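# Put two balls into matching cups of a covered wooden puzzle

## Task

Get the large ball into the puzzle's green cup and the small ball into its orange cup (the puzzle has a cover), and leave the puzzle lying flat on the table. It only counts if everything stays in place on its own once the robot lets go.

## Robot and tools

Robot: two xArm7 arms, each with a parallel two-finger gripper, named left_arm and right_arm. The names are not sides of any image. left_arm's base is near (-0.014, +0.279, +0.233) and right_arm's near (+0.039, -0.192, +0.233), and both bases are tilted. Any mounting plates and the metal frame behind the arms are fixed obstacles.

Frame: every pose and position is in one scene frame. The origin is on the table top between the arms, +x points out over the table, +y points toward left_arm, and +z points up. Distances are in metres. Orientations are quaternions written w first (qw, qx, qy, qz). At long reach the printed hand position can differ a little from the true one.

Gripper: the fingers point along the gripper's own +z axis and close along its own y axis. end_effector_position is the point between the pads when closed, about 2 cm short of the fingertips. Closing pushes the tips about 10 mm further along +z. Opening is a number from -1 (closed) to +1 (fully open, 0.084 m).

execute_actions(actions): a list of actions, run in order. Each action is a table of up to 15 rows, one row per 1/30 s control step. If there are fewer than 15 rows, the last row is held for the remaining steps, so each action lasts 0.5 s. Every row has 16 plain numbers covering both arms, even if only one moves: left x, y, z, qw, qx, qy, qz, opening, then the same eight for right. x, y, z and the quaternion are absolute targets in the scene frame, not offsets. On each step the controller clips the target to within 70 mm and 16 degrees of the measured gripper pose. When it cannot satisfy both position and orientation, position wins, so a distant target needs several actions. If any target lies more than 0.6 m from its gripper's current position along any of that gripper's axes, that action is rejected for both arms. If the first action fails this check against the last reported state, or any action is malformed, the whole call is rejected and nothing moves. To hold an orientation steady, keep resending the same quaternion you chose, not the slightly drifted one from the result. An empty list just returns the current state and images.

move(target, speed, blocking): target is a single 16-number row laid out as above, giving absolute poses and openings for both arms. Each gripper travels in a straight line toward its pose, turning the short way round, and both paths finish together after 0.5 to 10 s. Paths longer than 10 s are cut short. speed is the top path speed in m/s, from 0.002 to 0.5 (default 0.25), and turning is capped at twice that value in rad/s. Openings are applied when the move begins. The move does not steer around objects or the other arm. Grippers lag the path and can overshoot the speed, most when an arm is almost straight. Faster moves and targets set deeper past a contact press harder. The result adds a move: line giving the ending (done, off_target, moving, held, fault) and any limits that acted. paced means the pose was clipped. held means a check blocked some steps, after which the arm may jump quickly. It also gives each gripper's distance from its pose. With blocking=false you get a result after 0.5 s while motion continues; call wait or stop before sending further rows or moves.

wait(seconds): 0 to 10. Each arm keeps its last command, and a running move carries on; the wait returns early if the move ends. stop(): brakes a running move, which needs some room, more at speed; the fingers keep moving. zoom_image(camera, region): camera is cam_left_wrist or cam_right_wrist; region is [x0, y0, x1, y1] in pixels of that 504x504 image, origin top-left, at most 504 by 504. read_manual(section): returns only the licence texts. finished_scene(scene): pass the current scene's number. It ends the scene for good after the last command has been held, and reports whether the goal was met.

Results: a state line per arm with gripper position, quaternion and linear/angular velocities; Hand target lines showing the pose each arm is currently driven toward; grip_measured, the finger opening on the command scale; joint positions and joint torques (drive output, with offsets and noise); camera images from cam_left_wrist then cam_right_wrist, plus any changed calibration; and, after actions, per-step positions where HELD marks steps that were held back. "pose unreachable" means the clearance check altered or blocked that arm's command; "too close" refers to nearness to an arm, its plate or its half of the frame.

Gripping: to hold something, command an opening well below grip_measured; the lower, the harder the squeeze, up to about 24 N per pad on objects up to about 6 cm wide. Fast closes can squeeze harder. Sending back grip_measured gives only a light hold.

Avoid: knocking anything off the table, which fails the task; drops, slams and hard pushes; arms hitting or pressing on each other. Contact torque reaching a joint's load limit (waist and shoulder 47, upper arm roll, elbow and forearm roll 28.2, wrist pitch and wrist roll 18.8 N m; held weight counts) causes a TORQUE FAULT: the arm backs off, pauses 10 s and drops the rest of the call. Holding loads heats motors: MOTOR HOT warns at 65 °C and brakes engage at 80 °C (OVER-TEMPERATURE FAULT). For an arm that should stay still, resend its last reported pose and wanted opening each call. Loose objects may occasionally be nudged by outside pushes.

Each tool is called after "Request:" as name(argument=value, ...), one argument or row to a line, values as JSON.

## Session

Request:
execute_actions(
  actions=[],
)

Scene clock: 0.00 s.
left_arm: end_effector_position=(+0.1766, +0.3424, +0.3129) grip_measured=+1.00 end_effector_quat_wxyz=(+0.382, +0.601, -0.640, -0.289) end_effector_velocity=(+0.000, -0.000, +0.000) end_effector_angular_velocity=(-0.001, -0.001, -0.001) | right_arm: end_effector_position=(+0.0964, -0.6344, +0.1608) grip_measured=+0.46 end_effector_quat_wxyz=(-0.120, +0.957, -0.227, -0.132) end_effector_velocity=(+0.001, -0.000, +0.000) end_effector_angular_velocity=(-0.001, +0.000, +0.002)
Joint positions: left_arm=[-0.305 -0.098 -0.011  0.623  0.12   1.63   0.713  0.084] | right_arm=[-1.193 -0.99  -0.015  0.376 -0.363  0.841 -0.578  0.063]
Joint velocities: left_arm=[-0.     0.    -0.     0.001  0.    -0.     0.001 -0.   ] | right_arm=[ 0.    -0.     0.002 -0.    -0.     0.     0.001 -0.   ]
Joint torques (N m, as the arm reports them, + toward a larger angle): no reading
Hand target (left_arm): +0.177, +0.342, +0.313; +0.382, +0.601, -0.640, -0.289
Hand target (right_arm): +0.096, -0.634, +0.161; -0.120, +0.957, -0.227, -0.132

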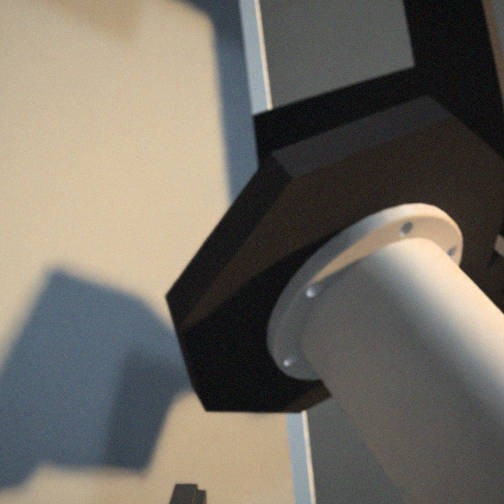

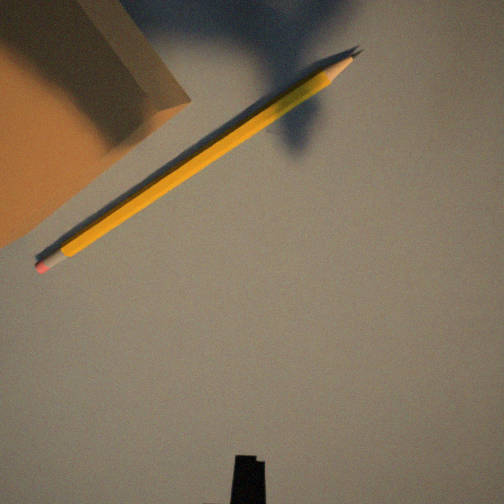

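Request:
move(
  target=[0.3,0.3,0.35,0,1,0,0,1, 0.15,-0.62,0.33,0,1,0,0,1],
  speed=0.4,
)

Request:
move(
  target=[0.38,0.22,0.45,0,1,0,0,1, 0.38,-0.3,0.45,0,1,0,0,1],
  speed=0.4,
)

Scene clock: 9.70 s.
left_arm: end_effector_position=(+0.2998, +0.2998, +0.3490) grip_measured=+1.00 end_effector_quat_wxyz=(-0.001, +1.000, -0.001, -0.000) end_effector_velocity=(+0.000, -0.000, +0.000) end_effector_angular_velocity=(+0.004, -0.002, +0.001) | right_arm: end_effector_position=(+0.1498, -0.6207, +0.3292) grip_measured=+1.00 end_effector_quat_wxyz=(+0.001, +1.000, -0.001, -0.002) end_effector_velocity=(+0.000, -0.000, +0.001) end_effector_angular_velocity=(-0.003, -0.001, +0.000)
Joint positions: left_arm=[-0.249 -0.165 -0.558  0.616  0.648  1.39  -1.235  0.084] | right_arm=[-0.858 -1.681  0.172  0.36  -0.285  1.253 -0.913  0.084]
Joint velocities: left_arm=[-0.     0.004 -0.002  0.002  0.003  0.004 -0.004 -0.   ] | right_arm=[ 0.001 -0.003  0.001  0.001  0.     0.    -0.     0.   ]
Joint torques (N m, as the arm reports them, + toward a larger angle): left_arm=[-8.39 -6.59 -5.82 16.74 -0.43 -0.75  0.73] | right_arm=[-1.39 -0.4   4.16 14.53  0.4  -1.74 -0.31]
Hand target (left_arm): +0.300, +0.300, +0.349; -0.001, +1.000, -0.001, -0.000
Hand target (right_arm): +0.150, -0.621, +0.329; +0.001, +1.000, -0.001, -0.002
Off the commanded pose (left_arm): 0.001 m, 0 deg.
Off the commanded pose (right_arm): 0.001 m, 0 deg.
move: done
camera_calibration (this result's frames):
cam_left_wrist: T_world_to_cam=[[-0.004282, -0.99998, 0.00456099, 0.328962], [-0.9999, 0.00422005, -0.0135077, 0.373958], [0.0134882, -0.00461838, -0.999898, 0.473295], [0, 0, 0, 1]] pos_world=[0.368945, 0.329563, 0.476797]
cam_right_wrist: T_world_to_cam=[[0.0117595, -0.999827, -0.0144433, -0.580066], [-0.999688, -0.0120736, 0.0218591, 0.199135], [-0.0220297, 0.0141817, -0.999657, 0.475335], [0, 0, 0, 1]] pos_world=[0.216366, -0.584302, 0.462441]

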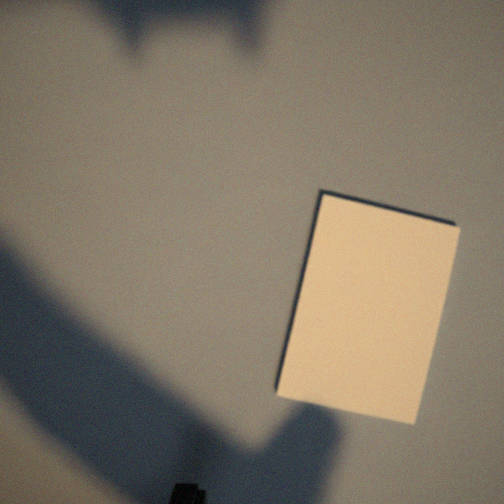

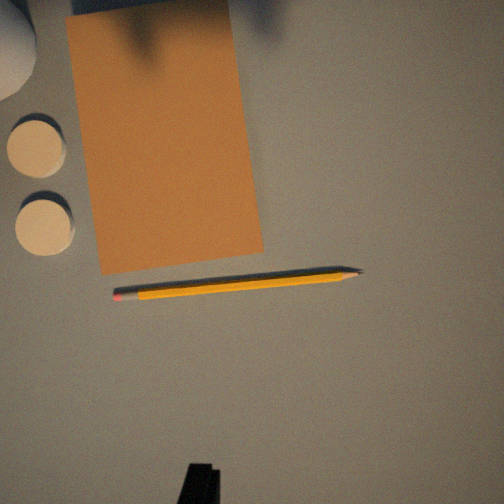

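Scene clock: 11.33 s.
left_arm: end_effector_position=(+0.3799, +0.2197, +0.4500) grip_measured=+1.00 end_effector_quat_wxyz=(+0.000, +1.000, -0.000, +0.000) end_effector_velocity=(+0.000, -0.001, +0.001) end_effector_angular_velocity=(-0.002, -0.001, -0.002) | right_arm: end_effector_position=(+0.3796, -0.3017, +0.4494) grip_measured=+1.00 end_effector_quat_wxyz=(+0.002, +1.000, -0.001, -0.000) end_effector_velocity=(+0.001, +0.003, +0.000) end_effector_angular_velocity=(-0.003, +0.001, +0.008)
Joint positions: left_arm=[-0.351  0.329 -0.61   1.216  0.768  1.706 -1.334  0.084] | right_arm=[-0.911 -1.536  1.264  0.937  0.472  1.553 -0.186  0.084]
Joint velocities: left_arm=[-0.001  0.002 -0.002  0.003  0.     0.001  0.001  0.   ] | right_arm=[-0.003  0.001  0.008  0.008  0.002  0.001 -0.    -0.   ]
Joint torques (N m, as the arm reports them, + toward a larger angle): left_arm=[-17.39 -12.21  -8.75  13.68  -0.36  -0.9    0.76] | right_arm=[ 5.7   5.27 -7.   13.03  0.26 -1.79 -0.35]
Hand target (left_arm): +0.380, +0.220, +0.450; +0.000, +1.000, -0.001, +0.000
Hand target (right_arm): +0.380, -0.301, +0.449; +0.002, +1.000, -0.001, -0.000
Off the commanded pose (left_arm): 0.000 m, 0 deg.
Off the commanded pose (right_arm): 0.002 m, 0 deg.
move: done; limits=paced
camera_calibration (this result's frames):
cam_left_wrist: T_world_to_cam=[[-0.00234822, -0.99997, 0.0073327, 0.246691], [-0.999896, 0.00224362, -0.0142398, 0.456547], [0.0142229, -0.00736538, -0.999872, 0.573127], [0, 0, 0, 1]] pos_world=[0.448927, 0.249881, 0.577746]
cam_right_wrist: T_world_to_cam=[[0.0109064, -0.999856, -0.0129895, -0.262404], [-0.999766, -0.0111466, 0.0185631, 0.431838], [-0.0187053, 0.012784, -0.999743, 0.594359], [0, 0, 0, 1]] pos_world=[0.445716, -0.265151, 0.582782]

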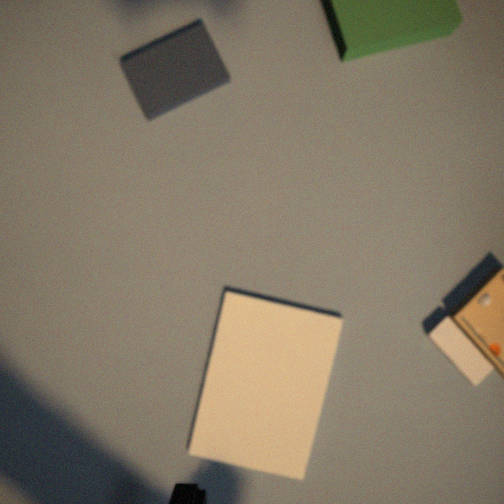

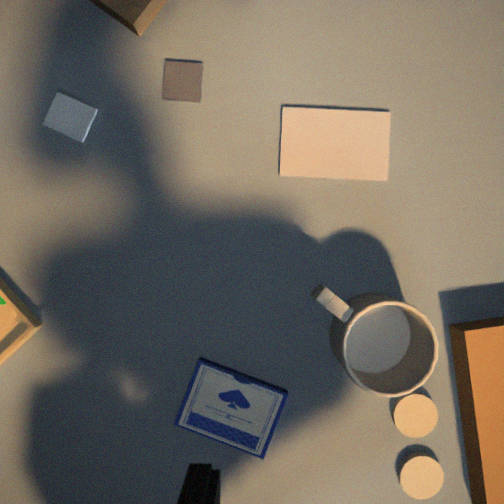

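Request:
move(
  target=[0.33,0.3,0.3,0,1,0,0,1, 0.31,-0.03,0.2,0,1,0,0,1],
  speed=0.4,
)

Scene clock: 16.13 s.
left_arm: end_effector_position=(+0.3299, +0.3001, +0.3002) grip_measured=+1.00 end_effector_quat_wxyz=(+0.000, +1.000, +0.000, +0.000) end_effector_velocity=(-0.001, +0.001, -0.002) end_effector_angular_velocity=(+0.003, +0.004, -0.001) | right_arm: end_effector_position=(+0.3102, -0.0313, +0.2007) grip_measured=+1.00 end_effector_quat_wxyz=(+0.001, +1.000, -0.000, +0.001) end_effector_velocity=(-0.002, +0.002, -0.003) end_effector_angular_velocity=(-0.004, +0.004, +0.005)
Joint positions: left_arm=[-0.14  -0.097 -0.504  0.596  0.794  1.275 -1.239  0.084] | right_arm=[-0.814 -1.783  2.15   0.912  1.15   1.193  0.207  0.084]
Joint velocities: left_arm=[ 0.002 -0.001  0.002 -0.004  0.    -0.     0.001 -0.   ] | right_arm=[-0.001 -0.002  0.009  0.004  0.001 -0.001  0.001  0.   ]
Joint torques (N m, as the arm reports them, + toward a larger angle): left_arm=[-10.48  -8.87  -6.65  15.06  -0.41  -0.8    0.7 ] | right_arm=[  4.2   14.96 -13.47   7.14   0.34  -1.79  -0.38]
Hand target (left_arm): +0.330, +0.300, +0.300; -0.000, +1.000, +0.000, -0.000
Hand target (right_arm): +0.310, -0.031, +0.200; +0.001, +1.000, -0.000, +0.001
Off the commanded pose (left_arm): 0.000 m, 0 deg.
Off the commanded pose (right_arm): 0.001 m, 0 deg.
move: done; limits=paced
camera_calibration (this result's frames):
cam_left_wrist: T_world_to_cam=[[-0.000638678, -0.999977, 0.00670772, 0.327769], [-0.999899, 0.000543236, -0.014221, 0.404671], [0.014217, -0.00671612, -0.999876, 0.424477], [0, 0, 0, 1]] pos_world=[0.398804, 0.330393, 0.427981]
cam_right_wrist: T_world_to_cam=[[0.0125839, -0.99981, -0.0149046, 0.00533121], [-0.999787, -0.0128245, 0.0161603, 0.370547], [-0.0163483, 0.0146981, -0.999758, 0.340325], [0, 0, 0, 1]] pos_world=[0.375964, 0.00508015, 0.334334]

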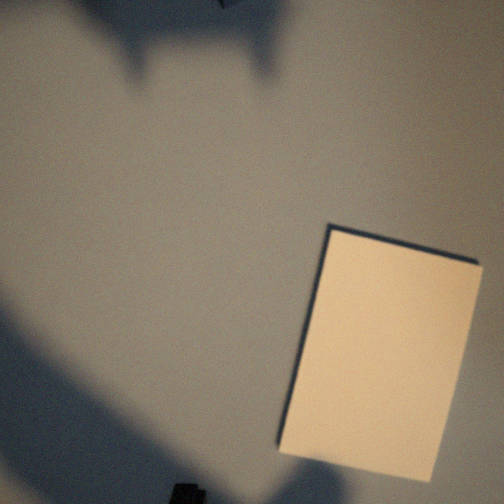

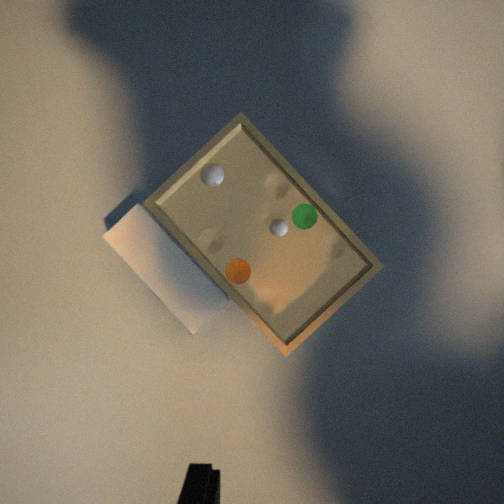

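Request:
zoom_image(
  camera="cam_right_wrist",
  region=[90,100,400,370],
)

Region (90, 100, 400, 370) of cam_right_wrist's 504x504 image, scaled by 1.626, with more detail than that image has; it fills the top 439 rows of this view, and the rest is white.

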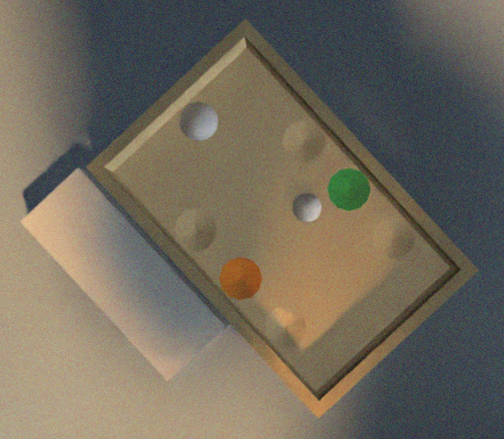

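Request:
move(
  target=[0.33,0.3,0.3,0,1,0,0,1, 0.3525,-0.0226,0.075,-0.0955,0.8978,0.3563,0.2406,1],
  speed=0.3,
)

Scene clock: 43.53 s.
left_arm: end_effector_position=(+0.3300, +0.3000, +0.3000) grip_measured=+1.00 end_effector_quat_wxyz=(+0.000, +1.000, +0.000, -0.000) end_effector_velocity=(-0.000, -0.000, +0.000) end_effector_angular_velocity=(+0.000, -0.002, -0.001) | right_arm: end_effector_position=(+0.3394, -0.0266, +0.1128) grip_measured=+1.00 end_effector_quat_wxyz=(-0.057, +0.952, +0.250, +0.168) end_effector_velocity=(+0.000, -0.000, -0.000) end_effector_angular_velocity=(-0.000, +0.000, -0.001)
Joint positions: left_arm=[-0.14  -0.096 -0.504  0.596  0.795  1.274 -1.239  0.084] | right_arm=[-0.771 -1.87   2.471  0.789  1.743  0.692 -0.6    0.084]
Joint velocities: left_arm=[-0.001 -0.    -0.002 -0.     0.     0.    -0.001  0.   ] | right_arm=[-0.    -0.001  0.    -0.     0.001 -0.     0.    -0.   ]
Joint torques (N m, as the arm reports them, + toward a larger angle): left_arm=[-10.4   -8.62  -6.58  15.03  -0.45  -0.79   0.61] | right_arm=[  3.31  15.07 -13.31   3.56   0.29  -2.16  -0.32]
Hand target (left_arm): +0.330, +0.300, +0.300; +0.000, +1.000, -0.000, -0.000
Hand target (right_arm): +0.339, -0.027, +0.113; -0.057, +0.952, +0.250, +0.168
Off the commanded pose (left_arm): 0.000 m, 0 deg.
Off the commanded pose (right_arm): 0.040 m, 17 deg; orientation clipped at the last step of the last action.
move: held (right_arm); limits=paced,held; held on 18 of 56 steps (right_arm), including the last (right_arm)
pose unreachable (right arm): on one or more control steps of this call, first in action 0 (counted from 0), this arm could not follow its commanded pose, so it was not sent that pose on those steps. On the call's last step it was still not sent that pose. It may still have moved: this result reports where it is.
cause: the commanded pose would bring two parts of the arm too close to each other (joints 1 (waist) to 5 (forearm roll) lie between them).
camera_calibration (this result's frames):
cam_left_wrist: T_world_to_cam=[[-0.00142051, -0.999978, 0.00650492, 0.327947], [-0.999898, 0.00132793, -0.0142149, 0.404565], [0.0142059, -0.00652445, -0.999878, 0.42418], [0, 0, 0, 1]] pos_world=[0.398963, 0.33017, 0.427745]
cam_right_wrist: T_world_to_cam=[[0.511384, -0.858617, -0.0355534, -0.154835], [-0.816498, -0.472564, -0.331684, 0.366063], [0.267988, 0.198647, -0.942721, 0.154827], [0, 0, 0, 1]] pos_world=[0.336578, 0.00928785, 0.261871]

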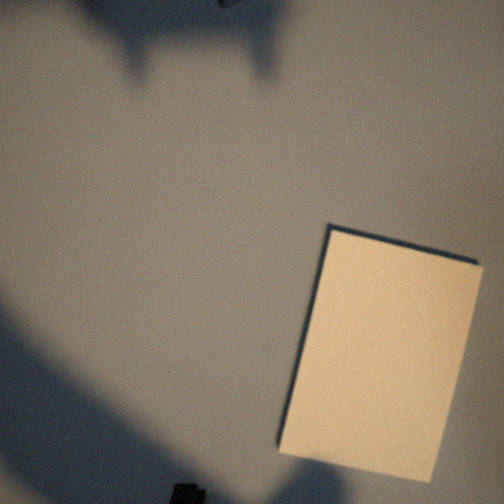

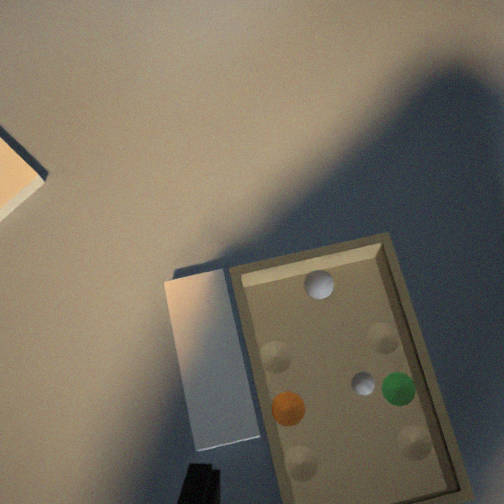

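Request:
move(
  target=[0.33,0.3,0.3,0,1,0,0,1, 0.354,-0.0212,0.065,-0.0386,0.9244,0.3669,0.0971,1],
  speed=0.15,
)

Scene clock: 51.20 s.
left_arm: end_effector_position=(+0.3300, +0.3000, +0.3000) grip_measured=+1.00 end_effector_quat_wxyz=(+0.000, +1.000, +0.000, +0.000) end_effector_velocity=(+0.000, +0.000, -0.000) end_effector_angular_velocity=(-0.000, +0.001, +0.002) | right_arm: end_effector_position=(+0.3537, -0.0212, +0.0653) grip_measured=+1.00 end_effector_quat_wxyz=(-0.039, +0.924, +0.367, +0.097) end_effector_velocity=(-0.000, +0.001, -0.001) end_effector_angular_velocity=(-0.000, +0.003, +0.004)
Joint positions: left_arm=[-0.14  -0.096 -0.504  0.596  0.795  1.274 -1.239  0.084] | right_arm=[-0.934 -2.004  2.414  0.941  1.679  0.817 -0.838  0.084]
Joint velocities: left_arm=[ 0.     0.     0.001  0.    -0.    -0.    -0.001  0.   ] | right_arm=[-0.003 -0.002 -0.001  0.005 -0.002  0.003 -0.002  0.   ]
Joint torques (N m, as the arm reports them, + toward a larger angle): left_arm=[-10.29  -8.67  -6.67  15.08  -0.53  -0.79   0.75] | right_arm=[  5.36  16.9  -13.65   3.49   0.31  -2.    -0.29]
Hand target (left_arm): +0.330, +0.300, +0.300; +0.000, +1.000, -0.000, -0.000
Hand target (right_arm): +0.354, -0.021, +0.065; -0.039, +0.924, +0.367, +0.097
Off the commanded pose (left_arm): 0.000 m, 0 deg.
Off the commanded pose (right_arm): 0.000 m, 0 deg.
move: done
camera_calibration (this result's frames):
cam_left_wrist: T_world_to_cam=[[-0.00142107, -0.999978, 0.00649962, 0.327949], [-0.999898, 0.00132854, -0.0142182, 0.404568], [0.0142093, -0.00651916, -0.999878, 0.424176], [0, 0, 0, 1]] pos_world=[0.398965, 0.33017, 0.427745]
cam_right_wrist: T_world_to_cam=[[0.697335, -0.716604, -0.0142295, -0.223373], [-0.70546, -0.68271, -0.190351, 0.31159], [0.126692, 0.142777, -0.981613, 0.156452], [0, 0, 0, 1]] pos_world=[0.355758, 0.0303179, 0.209708]

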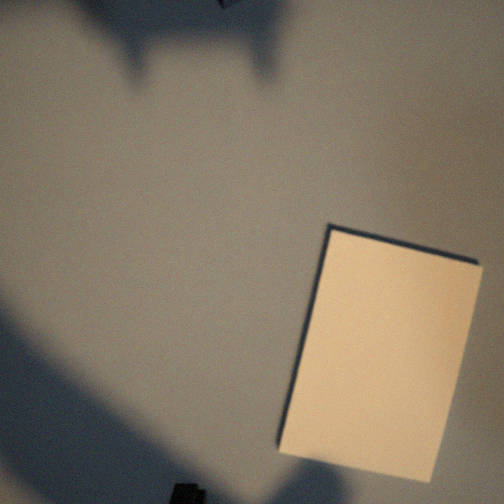

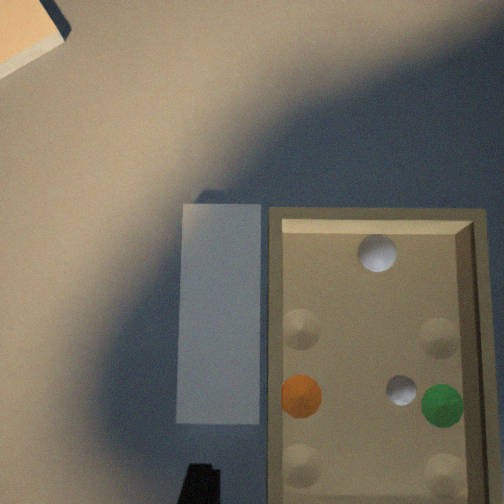

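Request:
move(
  target=[0.33,0.3,0.3,0,1,0,0,1, 0.3538,-0.0254,0.035,-0.0386,0.9244,0.3669,0.0971,1],
  speed=0.06,
)

Scene clock: 57.23 s.
left_arm: end_effector_position=(+0.3300, +0.3000, +0.3000) grip_measured=+1.00 end_effector_quat_wxyz=(-0.000, +1.000, +0.000, +0.000) end_effector_velocity=(+0.000, -0.000, +0.000) end_effector_angular_velocity=(-0.001, -0.001, +0.001) | right_arm: end_effector_position=(+0.3539, -0.0252, +0.0354) grip_measured=+1.00 end_effector_quat_wxyz=(-0.039, +0.924, +0.367, +0.097) end_effector_velocity=(-0.000, +0.000, -0.001) end_effector_angular_velocity=(+0.001, -0.000, +0.000)
Joint positions: left_arm=[-0.14  -0.096 -0.504  0.596  0.795  1.274 -1.239  0.084] | right_arm=[-0.964 -2.055  2.458  0.972  1.753  0.782 -0.883  0.084]
Joint velocities: left_arm=[ 0.    -0.    -0.     0.001 -0.    -0.    -0.    -0.   ] | right_arm=[-0.    -0.001  0.002  0.001  0.003 -0.001 -0.001 -0.   ]
Joint torques (N m, as the arm reports them, + toward a larger angle): left_arm=[-10.39  -8.67  -6.71  15.06  -0.4   -0.9    0.77] | right_arm=[  5.62  17.47 -13.74   3.02   0.36  -2.05  -0.47]
Hand target (left_arm): +0.330, +0.300, +0.300; +0.000, +1.000, +0.000, -0.000
Hand target (right_arm): +0.354, -0.025, +0.035; -0.039, +0.924, +0.367, +0.097
Off the commanded pose (left_arm): 0.000 m, 0 deg.
Off the commanded pose (right_arm): 0.000 m, 0 deg.
move: done
camera_calibration (this result's frames):
cam_left_wrist: T_world_to_cam=[[-0.00142107, -0.999978, 0.0064995, 0.327949], [-0.999898, 0.00132855, -0.0142182, 0.404568], [0.0142093, -0.00651905, -0.999878, 0.424176], [0, 0, 0, 1]] pos_world=[0.398965, 0.330169, 0.427745]
cam_right_wrist: T_world_to_cam=[[0.697787, -0.716176, -0.013625, -0.22696], [-0.704944, -0.68322, -0.190432, 0.303048], [0.127074, 0.142486, -0.981606, 0.127466], [0, 0, 0, 1]] pos_world=[0.355804, 0.0263433, 0.179739]

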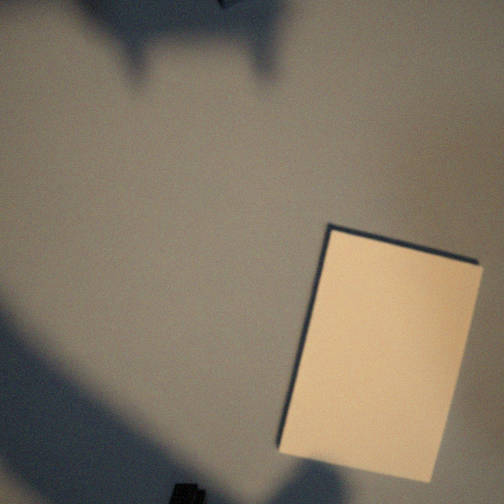

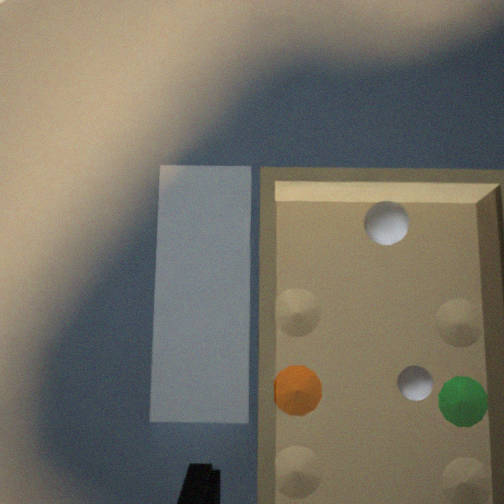

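Request:
move(
  target=[0.33,0.3,0.3,0,1,0,0,1, 0.3552,-0.0268,0.021,-0.0386,0.9244,0.3669,0.0971,1],
  speed=0.03,
)

Scene clock: 61.20 s.
left_arm: end_effector_position=(+0.3300, +0.3000, +0.3000) grip_measured=+1.00 end_effector_quat_wxyz=(+0.000, +1.000, -0.000, +0.000) end_effector_velocity=(-0.000, -0.000, +0.000) end_effector_angular_velocity=(-0.000, -0.001, -0.001) | right_arm: end_effector_position=(+0.3550, -0.0263, +0.0214) grip_measured=+1.00 end_effector_quat_wxyz=(-0.039, +0.924, +0.367, +0.097) end_effector_velocity=(+0.001, +0.000, +0.000) end_effector_angular_velocity=(+0.001, -0.003, +0.001)
Joint positions: left_arm=[-0.14  -0.096 -0.504  0.596  0.795  1.274 -1.239  0.084] | right_arm=[-1.021 -2.057  2.473  0.995  1.766  0.729 -0.913  0.084]
Joint velocities: left_arm=[-0.     0.    -0.001 -0.    -0.     0.     0.     0.   ] | right_arm=[-0.004 -0.    -0.001  0.003  0.001 -0.004 -0.003  0.   ]
Joint torques (N m, as the arm reports them, + toward a larger angle): left_arm=[-10.47  -8.55  -6.68  15.    -0.41  -0.91   0.7 ] | right_arm=[  6.28  12.62 -13.27   3.07   0.3   -2.12  -0.43]
Hand target (left_arm): +0.330, +0.300, +0.300; -0.000, +1.000, +0.000, +0.000
Hand target (right_arm): +0.355, -0.027, +0.021; -0.039, +0.924, +0.367, +0.097
Off the commanded pose (left_arm): 0.000 m, 0 deg.
Off the commanded pose (right_arm): 0.001 m, 0 deg.
joint sent to its limit (right arm) — the command would take joint 2 (shoulder) past its lower limit, so that joint was sent only as far as its limit.
move: done
camera_calibration (this result's frames):
cam_left_wrist: T_world_to_cam=[[-0.00142141, -0.999978, 0.00649965, 0.327949], [-0.999898, 0.00132888, -0.0142182, 0.404568], [0.0142093, -0.0065192, -0.999878, 0.424176], [0, 0, 0, 1]] pos_world=[0.398965, 0.330169, 0.427745]
cam_right_wrist: T_world_to_cam=[[0.697991, -0.715961, -0.0144462, -0.228753], [-0.704855, -0.683322, -0.190398, 0.300365], [0.126446, 0.143078, -0.981601, 0.114004], [0, 0, 0, 1]] pos_world=[0.356966, 0.0251565, 0.16579]

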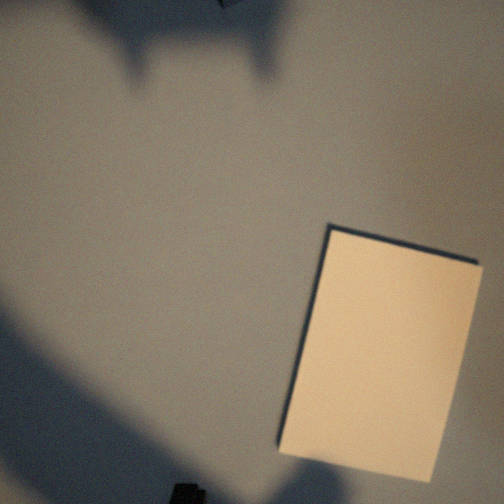

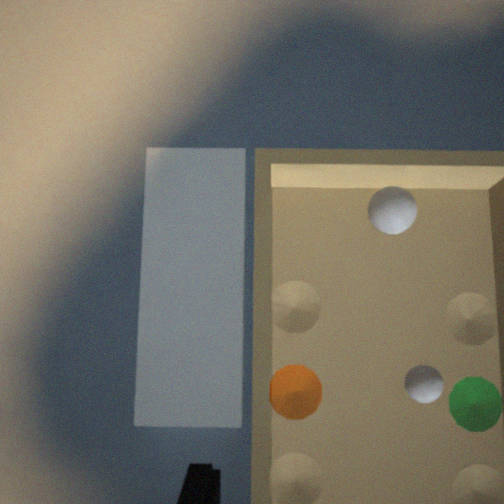

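Request:
execute_actions(
  actions=[
    [[0.33,0.3,0.3,0,1,0,0,1, 0.3555,-0.0271,0.019,-0.0386,0.9244,0.3669,0.0971,0.72]],
    [[0.33,0.3,0.3,0,1,0,0,1, 0.3555,-0.0271,0.019,-0.0386,0.9244,0.3669,0.0971,0.6]],
    [[0.33,0.3,0.3,0,1,0,0,1, 0.3555,-0.0271,0.019,-0.0386,0.9244,0.3669,0.0971,0.2]],
  ],
)

Scene clock: 71.63 s.
left_arm: end_effector_position=(+0.3300, +0.3000, +0.3000) grip_measured=+1.00 end_effector_quat_wxyz=(-0.000, +1.000, -0.000, -0.000) end_effector_velocity=(-0.000, -0.000, +0.000) end_effector_angular_velocity=(-0.000, -0.000, -0.000) | right_arm: end_effector_position=(+0.3556, -0.0271, +0.0191) grip_measured=+0.59 end_effector_quat_wxyz=(-0.039, +0.924, +0.367, +0.097) end_effector_velocity=(+0.000, -0.000, -0.000) end_effector_angular_velocity=(-0.001, +0.000, -0.000)
Joint positions: left_arm=[-0.14  -0.096 -0.504  0.596  0.795  1.274 -1.239  0.084] | right_arm=[-1.031 -2.058  2.475  0.999  1.768  0.72  -0.918  0.068]
Joint velocities: left_arm=[-0.     0.    -0.001 -0.    -0.    -0.    -0.    -0.   ] | right_arm=[-0.    -0.001  0.     0.    -0.    -0.     0.     0.   ]
Joint torques (N m, as the arm reports them, + toward a larger angle): left_arm=[-10.27  -8.49  -6.66  14.97  -0.36  -0.84   0.68] | right_arm=[  5.67   3.49 -12.73   3.12   0.22  -1.87  -0.26]
Hand target (left_arm): +0.330, +0.300, +0.300; -0.000, +1.000, +0.000, -0.000
Hand target (right_arm): +0.355, -0.027, +0.019; -0.039, +0.924, +0.367, +0.097
Off the commanded pose (left_arm): 0.000 m, 0 deg.
Off the commanded pose (right_arm): 0.000 m, 0 deg.
Step readings (end_effector_position; steps 1 to 15: 1st action; 16 to 30: 2nd action; 31 to 45: 3rd action):
0: left_arm (+0.3300, +0.3000, +0.3000) | right_arm (+0.3551, -0.0266, +0.0211)
1: left_arm (+0.3300, +0.3000, +0.3000) | right_arm (+0.3551, -0.0266, +0.0211)
2: left_arm (+0.3300, +0.3000, +0.3000) | right_arm (+0.3553, -0.0266, +0.0208)
4: left_arm (+0.3300, +0.3000, +0.3000) | right_arm (+0.3553, -0.0269, +0.0197)
8: left_arm (+0.3300, +0.3000, +0.3000) | right_arm (+0.3554, -0.0271, +0.0190)
15: left_arm (+0.3300, +0.3000, +0.3000) | right_arm (+0.3555, -0.0270, +0.0191)
16: left_arm (+0.3300, +0.3000, +0.3000) | right_arm (+0.3555, -0.0270, +0.0191)
17: left_arm (+0.3300, +0.3000, +0.3000) | right_arm (+0.3555, -0.0270, +0.0191)
19: left_arm (+0.3300, +0.3000, +0.3000) | right_arm (+0.3554, -0.0270, +0.0190)
23: left_arm (+0.3300, +0.3000, +0.3000) | right_arm (+0.3555, -0.0270, +0.0191)
30: left_arm (+0.3300, +0.3000, +0.3000) | right_arm (+0.3555, -0.0270, +0.0191)
31: left_arm (+0.3300, +0.3000, +0.3000) | right_arm (+0.3556, -0.0270, +0.0192)
32: left_arm (+0.3300, +0.3000, +0.3000) | right_arm (+0.3557, -0.0270, +0.0192)
34: left_arm (+0.3300, +0.3000, +0.3000) | right_arm (+0.3556, -0.0271, +0.0191)
38: left_arm (+0.3300, +0.3000, +0.3000) | right_arm (+0.3556, -0.0271, +0.0191)
45: end_effector_position above
camera_calibration (this result's frames):
cam_left_wrist: T_world_to_cam=[[-0.00142127, -0.999978, 0.00649948, 0.327949], [-0.999898, 0.00132874, -0.0142181, 0.404568], [0.0142092, -0.00651903, -0.999878, 0.424176], [0, 0, 0, 1]] pos_world=[0.398965, 0.330169, 0.427745]
cam_right_wrist: T_world_to_cam=[[0.697662, -0.716302, -0.0133906, -0.229697], [-0.705091, -0.68319, -0.189995, 0.299913], [0.126945, 0.141994, -0.981694, 0.111573], [0, 0, 0, 1]] pos_world=[0.357553, 0.0245222, 0.163437]

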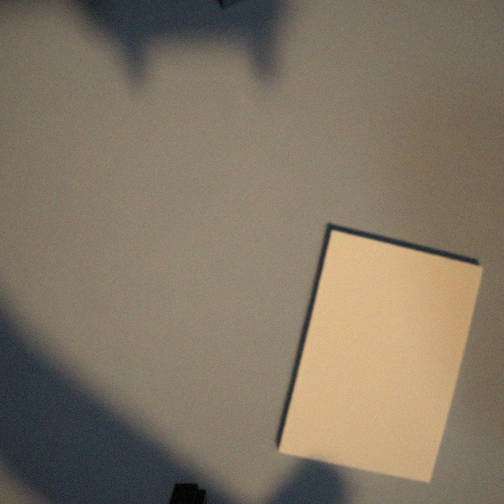

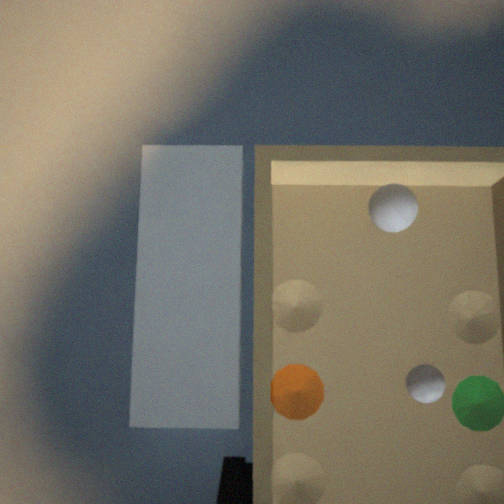

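Request:
move(
  target=[0.33,0.3,0.3,0,1,0,0,1, 0.3555,-0.0271,0.04,-0.0157,0.9231,0.3693,0.1099,0.0],
  speed=0.02,
)

Scene clock: 85.97 s.
left_arm: end_effector_position=(+0.3300, +0.3000, +0.3000) grip_measured=+1.00 end_effector_quat_wxyz=(-0.000, +1.000, -0.000, -0.000) end_effector_velocity=(+0.001, +0.000, +0.000) end_effector_angular_velocity=(-0.001, -0.000, +0.002) | right_arm: end_effector_position=(+0.3556, -0.0271, +0.0399) grip_measured=+0.59 end_effector_quat_wxyz=(-0.016, +0.923, +0.369, +0.110) end_effector_velocity=(+0.000, -0.001, +0.001) end_effector_angular_velocity=(-0.004, -0.002, -0.004)
Joint positions: left_arm=[-0.14  -0.096 -0.504  0.596  0.795  1.274 -1.239  0.084] | right_arm=[-0.967 -2.03   2.477  0.969  1.695  0.71  -0.846  0.068]
Joint velocities: left_arm=[ 0.001  0.     0.     0.001  0.    -0.    -0.    -0.   ] | right_arm=[ 0.003  0.001 -0.    -0.003 -0.005 -0.     0.006 -0.   ]
Joint torques (N m, as the arm reports them, + toward a larger angle): left_arm=[-10.35  -8.76  -6.73  14.93  -0.47  -0.87   0.77] | right_arm=[  5.37  17.94 -13.78   3.16   0.48  -2.22  -0.46]
Hand target (left_arm): +0.330, +0.300, +0.300; +0.000, +1.000, -0.000, -0.000
Hand target (right_arm): +0.356, -0.027, +0.040; -0.015, +0.923, +0.369, +0.110
Off the commanded pose (left_arm): 0.000 m, 0 deg.
Off the commanded pose (right_arm): 0.000 m, 0 deg.
move: done
camera_calibration (this result's frames):
cam_left_wrist: T_world_to_cam=[[-0.00142119, -0.999978, 0.00649956, 0.327949], [-0.999898, 0.00132867, -0.0142181, 0.404568], [0.0142092, -0.00651911, -0.999878, 0.424176], [0, 0, 0, 1]] pos_world=[0.398965, 0.330169, 0.427745]
cam_right_wrist: T_world_to_cam=[[0.69704, -0.715973, 0.0389668, -0.231345], [-0.697364, -0.68956, -0.195425, 0.301134], [0.166789, 0.109045, -0.979944, 0.116859], [0, 0, 0, 1]] pos_world=[0.351766, 0.0292698, 0.182379]

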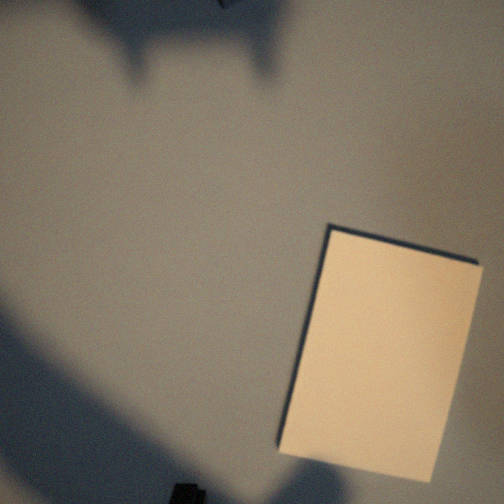

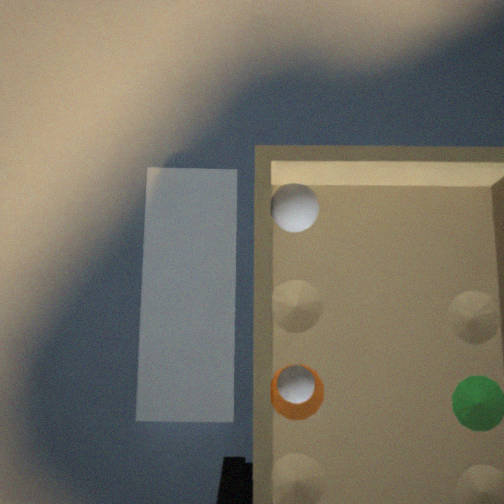

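Request:
move(
  target=[0.33,0.3,0.3,0,1,0,0,1, 0.3555,-0.0271,0.04,-0.0376,0.9242,0.3670,0.0994,0.0],
  speed=0.04,
)

Request:
move(
  target=[0.33,0.3,0.3,0,1,0,0,1, 0.3555,-0.0271,0.04,-0.0605,0.9230,0.3646,0.1099,0.0],
  speed=0.04,
)

Request:
wait(
  seconds=1,
)

Scene clock: 93.63 s.
left_arm: end_effector_position=(+0.3300, +0.3000, +0.3000) grip_measured=+1.00 end_effector_quat_wxyz=(+0.000, +1.000, +0.000, -0.000) end_effector_velocity=(+0.000, +0.000, -0.000) end_effector_angular_velocity=(+0.000, +0.001, +0.000) | right_arm: end_effector_position=(+0.3555, -0.0271, +0.0400) grip_measured=+0.59 end_effector_quat_wxyz=(-0.038, +0.924, +0.367, +0.100) end_effector_velocity=(-0.002, +0.001, -0.001) end_effector_angular_velocity=(+0.005, +0.007, +0.004)
Joint positions: left_arm=[-0.14  -0.096 -0.504  0.596  0.795  1.274 -1.239  0.084] | right_arm=[-1.001 -2.018  2.452  0.964  1.725  0.74  -0.893  0.068]
Joint velocities: left_arm=[0.    0.    0.001 0.    0.    0.    0.001 0.   ] | right_arm=[-0.004  0.003  0.     0.001  0.004  0.004 -0.007  0.   ]
Joint torques (N m, as the arm reports them, + toward a larger angle): left_arm=[-10.43  -8.6   -6.67  14.97  -0.38  -0.85   0.74] | right_arm=[  5.81  18.02 -13.44   3.62   0.36  -2.03  -0.25]
Hand target (left_arm): +0.330, +0.300, +0.300; +0.000, +1.000, -0.000, +0.000
Hand target (right_arm): +0.355, -0.027, +0.040; -0.038, +0.924, +0.367, +0.099
Off the commanded pose (left_arm): 0.000 m, 0 deg.
Off the commanded pose (right_arm): 0.000 m, 0 deg.
move: done
camera_calibration (this result's frames):
cam_left_wrist: T_world_to_cam=[[-0.00142104, -0.999978, 0.00649976, 0.327949], [-0.999898, 0.00132851, -0.014218, 0.404568], [0.0142091, -0.00651931, -0.999878, 0.424176], [0, 0, 0, 1]] pos_world=[0.398966, 0.33017, 0.427745]
cam_right_wrist: T_world_to_cam=[[0.697783, -0.716244, -0.00964265, -0.2295], [-0.704058, -0.683307, -0.193373, 0.303577], [0.131914, 0.141722, -0.981078, 0.130331], [0, 0, 0, 1]] pos_world=[0.356685, 0.0245877, 0.184356]

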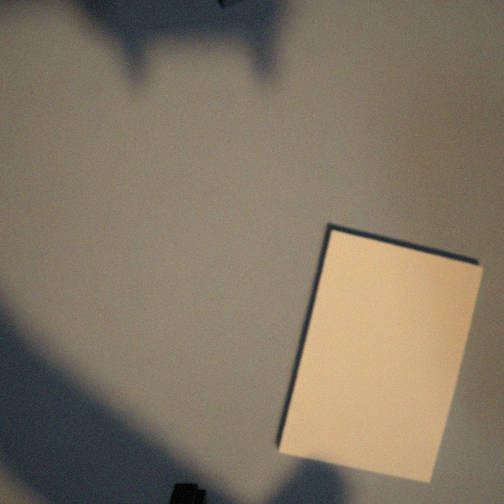

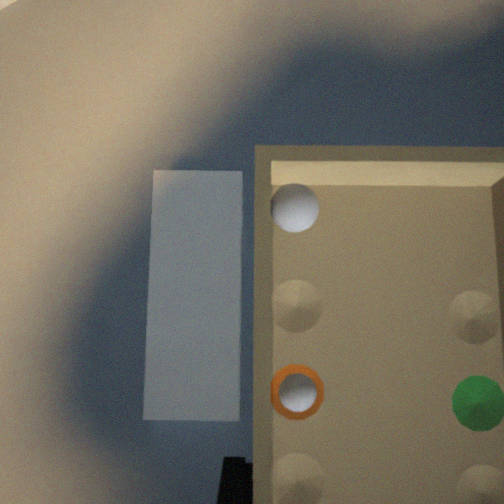

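Scene clock: 94.50 s.
left_arm: end_effector_position=(+0.3300, +0.3000, +0.3000) grip_measured=+1.00 end_effector_quat_wxyz=(-0.000, +1.000, -0.000, +0.000) end_effector_velocity=(-0.000, -0.000, +0.000) end_effector_angular_velocity=(-0.000, -0.001, -0.002) | right_arm: end_effector_position=(+0.3555, -0.0270, +0.0400) grip_measured=+0.59 end_effector_quat_wxyz=(-0.060, +0.923, +0.365, +0.110) end_effector_velocity=(-0.000, +0.001, -0.000) end_effector_angular_velocity=(+0.006, +0.000, +0.003)
Joint positions: left_arm=[-0.14  -0.096 -0.504  0.596  0.795  1.274 -1.239  0.084] | right_arm=[-1.013 -2.007  2.454  0.945  1.811  0.736 -0.969  0.068]
Joint velocities: left_arm=[ 0.001 -0.    -0.001 -0.    -0.    -0.     0.002  0.   ] | right_arm=[-0.001  0.001  0.001 -0.001  0.011  0.    -0.011 -0.   ]
Joint torques (N m, as the arm reports them, + toward a larger angle): left_arm=[-10.5   -8.51  -6.72  15.04  -0.47  -0.86   0.81] | right_arm=[  5.95  17.58 -13.16   3.5    0.03  -1.92  -0.35]
Hand target (left_arm): +0.330, +0.300, +0.300; -0.000, +1.000, -0.000, -0.000
Hand target (right_arm): +0.355, -0.027, +0.040; -0.061, +0.923, +0.365, +0.110
Off the commanded pose (left_arm): 0.000 m, 0 deg.
Off the commanded pose (right_arm): 0.000 m, 0 deg.
move: done
camera_calibration (this result's frames):
cam_left_wrist: T_world_to_cam=[[-0.00142147, -0.999978, 0.00649955, 0.327949], [-0.999898, 0.00132895, -0.0142182, 0.404568], [0.0142093, -0.0065191, -0.999878, 0.424176], [0, 0, 0, 1]] pos_world=[0.398965, 0.330169, 0.427745]
cam_right_wrist: T_world_to_cam=[[0.698043, -0.714702, -0.0440142, -0.228178], [-0.703362, -0.672848, -0.229254, 0.30508], [0.134233, 0.190987, -0.972371, 0.13046], [0, 0, 0, 1]] pos_world=[0.356348, 0.0172771, 0.186753]

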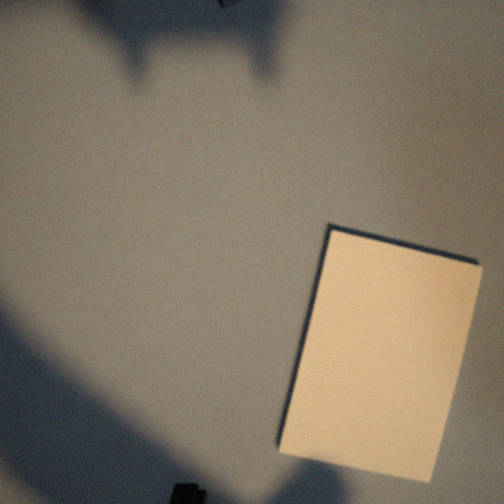

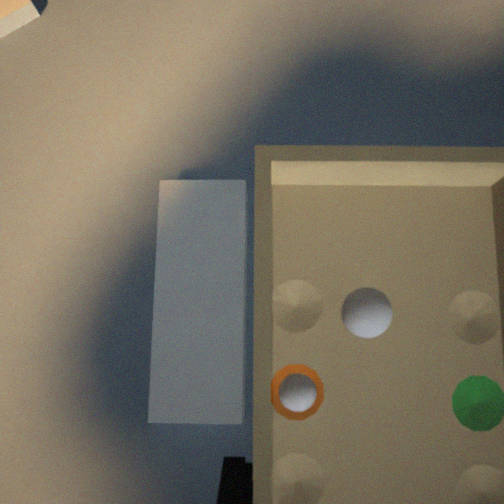

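Scene clock: 95.50 s.
left_arm: end_effector_position=(+0.3300, +0.3000, +0.3000) grip_measured=+1.00 end_effector_quat_wxyz=(+0.000, +1.000, -0.000, +0.000) end_effector_velocity=(+0.000, +0.000, -0.000) end_effector_angular_velocity=(+0.000, +0.001, +0.002) | right_arm: end_effector_position=(+0.3555, -0.0270, +0.0400) grip_measured=+0.59 end_effector_quat_wxyz=(-0.061, +0.923, +0.365, +0.110) end_effector_velocity=(-0.000, +0.000, +0.000) end_effector_angular_velocity=(+0.001, +0.000, +0.000)
Joint positions: left_arm=[-0.14  -0.096 -0.504  0.596  0.795  1.274 -1.239  0.084] | right_arm=[-1.013 -2.006  2.454  0.944  1.812  0.736 -0.97   0.068]
Joint velocities: left_arm=[-0.     0.     0.001  0.    -0.     0.    -0.001 -0.   ] | right_arm=[-0.     0.001  0.     0.     0.    -0.    -0.    -0.   ]
Joint torques (N m, as the arm reports them, + toward a larger angle): left_arm=[-10.45  -8.48  -6.66  15.    -0.35  -0.83   0.7 ] | right_arm=[  6.15  17.45 -13.25   3.55   0.29  -2.01  -0.27]
Hand target (left_arm): +0.330, +0.300, +0.300; -0.000, +1.000, -0.000, -0.000
Hand target (right_arm): +0.355, -0.027, +0.040; -0.061, +0.923, +0.365, +0.110
Off the commanded pose (left_arm): 0.000 m, 0 deg.
Off the commanded pose (right_arm): 0.000 m, 0 deg.
wait: 1.00 s; at rest by 0.17 s
camera_calibration (this result's frames):
cam_left_wrist: T_world_to_cam=[[-0.00142124, -0.999978, 0.0064998, 0.327949], [-0.999898, 0.00132871, -0.0142182, 0.404568], [0.0142093, -0.00651935, -0.999878, 0.424176], [0, 0, 0, 1]] pos_world=[0.398966, 0.330169, 0.427745]
cam_right_wrist: T_world_to_cam=[[0.698094, -0.714633, -0.0443232, -0.228168], [-0.703308, -0.672791, -0.229588, 0.305082], [0.134251, 0.191447, -0.972278, 0.130463], [0, 0, 0, 1]] pos_world=[0.356334, 0.0172235, 0.186776]

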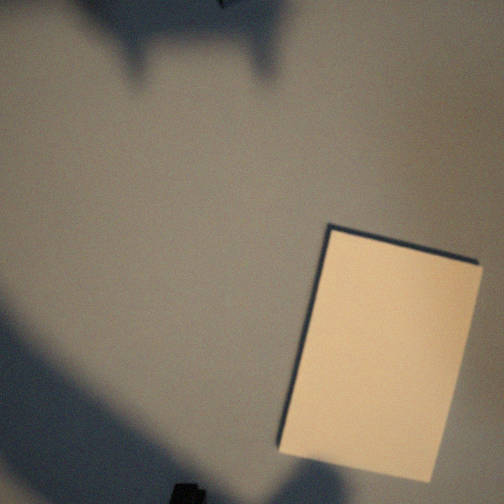

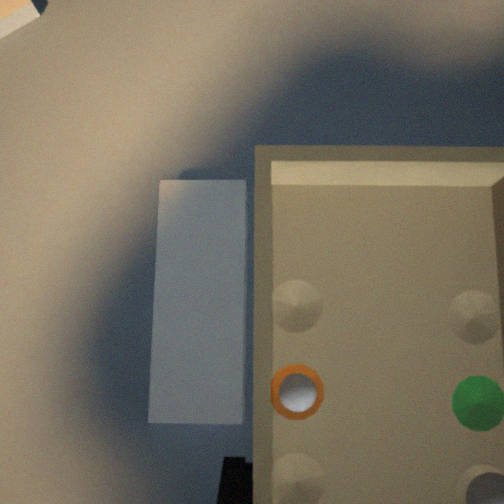

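Request:
move(
  target=[0.33,0.3,0.3,0,1,0,0,1, 0.375,-0.045,0.055,0.0028,0.9165,0.3705,0.1525,0.0],
  speed=0.06,
)

Scene clock: 105.47 s.
left_arm: end_effector_position=(+0.3300, +0.3000, +0.3000) grip_measured=+1.00 end_effector_quat_wxyz=(+0.000, +1.000, -0.000, -0.000) end_effector_velocity=(-0.000, +0.000, -0.001) end_effector_angular_velocity=(+0.000, +0.002, +0.001) | right_arm: end_effector_position=(+0.3751, -0.0451, +0.0549) grip_measured=+0.59 end_effector_quat_wxyz=(+0.003, +0.916, +0.370, +0.152) end_effector_velocity=(+0.000, -0.001, +0.000) end_effector_angular_velocity=(-0.003, -0.003, -0.001)
Joint positions: left_arm=[-0.14  -0.096 -0.504  0.596  0.795  1.274 -1.239  0.084] | right_arm=[-0.931 -2.03   2.477  0.92   1.751  0.649 -0.909  0.068]
Joint velocities: left_arm=[ 0.     0.     0.001 -0.    -0.    -0.    -0.    -0.   ] | right_arm=[ 0.002 -0.001  0.001 -0.    -0.002 -0.002  0.003 -0.   ]
Joint torques (N m, as the arm reports them, + toward a larger angle): left_arm=[-10.29  -8.59  -6.74  14.82  -0.45  -0.78   0.7 ] | right_arm=[  5.43  16.84 -13.74   2.63   0.32  -2.43  -0.44]
Hand target (left_arm): +0.330, +0.300, +0.300; -0.000, +1.000, +0.000, -0.000
Hand target (right_arm): +0.375, -0.045, +0.055; +0.003, +0.916, +0.370, +0.152
Off the commanded pose (left_arm): 0.000 m, 0 deg.
Off the commanded pose (right_arm): 0.000 m, 0 deg.
move: done
camera_calibration (this result's frames):
cam_left_wrist: T_world_to_cam=[[-0.00142125, -0.999978, 0.00649972, 0.327949], [-0.999898, 0.00132873, -0.0142181, 0.404568], [0.0142091, -0.00651927, -0.999878, 0.424176], [0, 0, 0, 1]] pos_world=[0.398966, 0.33017, 0.427745]
cam_right_wrist: T_world_to_cam=[[0.691273, -0.71478, 0.105977, -0.259807], [-0.675198, -0.691188, -0.257615, 0.300326], [0.257388, 0.106527, -0.960418, 0.0950535], [0, 0, 0, 1]] pos_world=[0.357912, 0.0117513, 0.196193]

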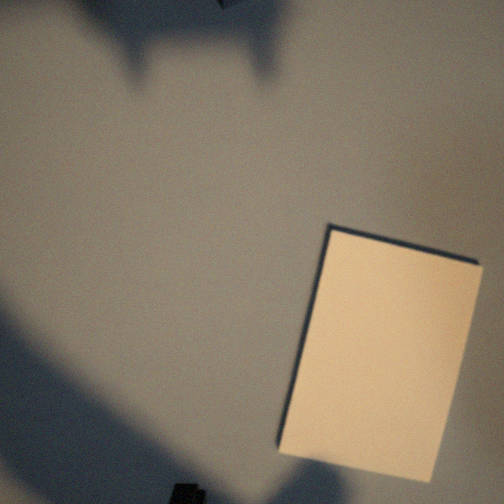

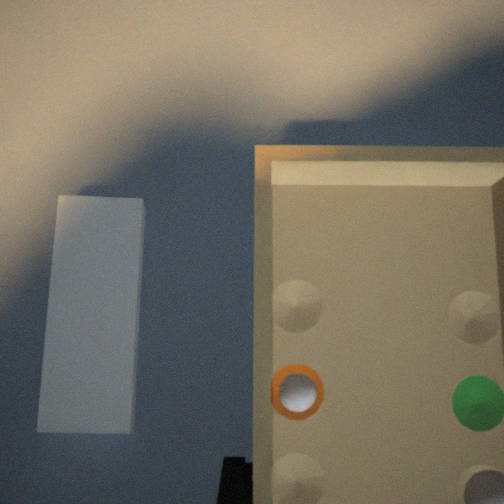

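Request:
move(
  target=[0.33,0.3,0.3,0,1,0,0,1, 0.385,-0.05,0.06,0.0404,0.9097,0.3728,0.1788,0.0],
  speed=0.05,
)

Scene clock: 109.70 s.
left_arm: end_effector_position=(+0.3300, +0.3000, +0.3000) grip_measured=+1.00 end_effector_quat_wxyz=(+0.000, +1.000, -0.000, +0.000) end_effector_velocity=(+0.000, +0.000, -0.000) end_effector_angular_velocity=(+0.000, +0.001, +0.000) | right_arm: end_effector_position=(+0.3851, -0.0501, +0.0599) grip_measured=+0.59 end_effector_quat_wxyz=(+0.040, +0.910, +0.373, +0.179) end_effector_velocity=(+0.002, -0.001, +0.001) end_effector_angular_velocity=(-0.004, -0.007, -0.001)
Joint positions: left_arm=[-0.14  -0.096 -0.504  0.596  0.795  1.274 -1.239  0.084] | right_arm=[-0.884 -2.056  2.504  0.923  1.712  0.591 -0.856  0.068]
Joint velocities: left_arm=[ 0.     0.     0.002  0.001  0.     0.     0.001 -0.   ] | right_arm=[ 0.003 -0.002  0.     0.    -0.004 -0.004  0.004 -0.   ]
Joint torques (N m, as the arm reports them, + toward a larger angle): left_arm=[-10.29  -8.39  -6.75  15.01  -0.38  -0.87   0.75] | right_arm=[  4.75  16.33 -14.28   2.18   0.19  -2.5   -0.33]
Hand target (left_arm): +0.330, +0.300, +0.300; -0.000, +1.000, -0.000, -0.000
Hand target (right_arm): +0.385, -0.050, +0.060; +0.041, +0.910, +0.373, +0.179
Off the commanded pose (left_arm): 0.000 m, 0 deg.
Off the commanded pose (right_arm): 0.000 m, 0 deg.
move: done
camera_calibration (this result's frames):
cam_left_wrist: T_world_to_cam=[[-0.00142124, -0.999978, 0.0064997, 0.327949], [-0.999898, 0.00132871, -0.0142182, 0.404568], [0.0142093, -0.00651924, -0.999878, 0.424176], [0, 0, 0, 1]] pos_world=[0.398965, 0.330169, 0.427745]
cam_right_wrist: T_world_to_cam=[[0.678168, -0.708545, 0.19507, -0.27077], [-0.655707, -0.703242, -0.274771, 0.297818], [0.331869, 0.0584325, -0.941514, 0.0656754], [0, 0, 0, 1]] pos_world=[0.357113, 0.0137481, 0.196485]

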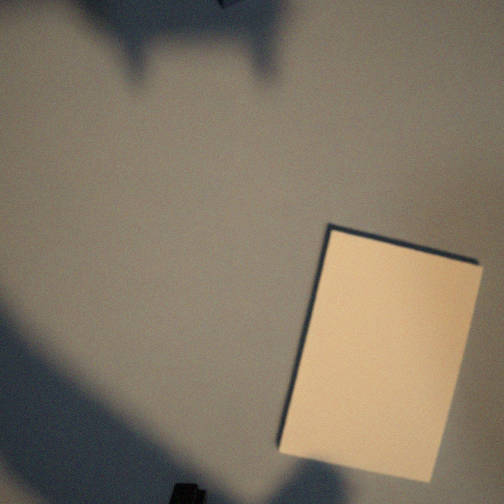

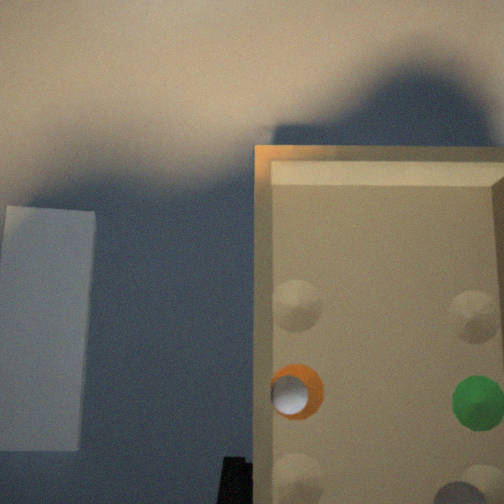

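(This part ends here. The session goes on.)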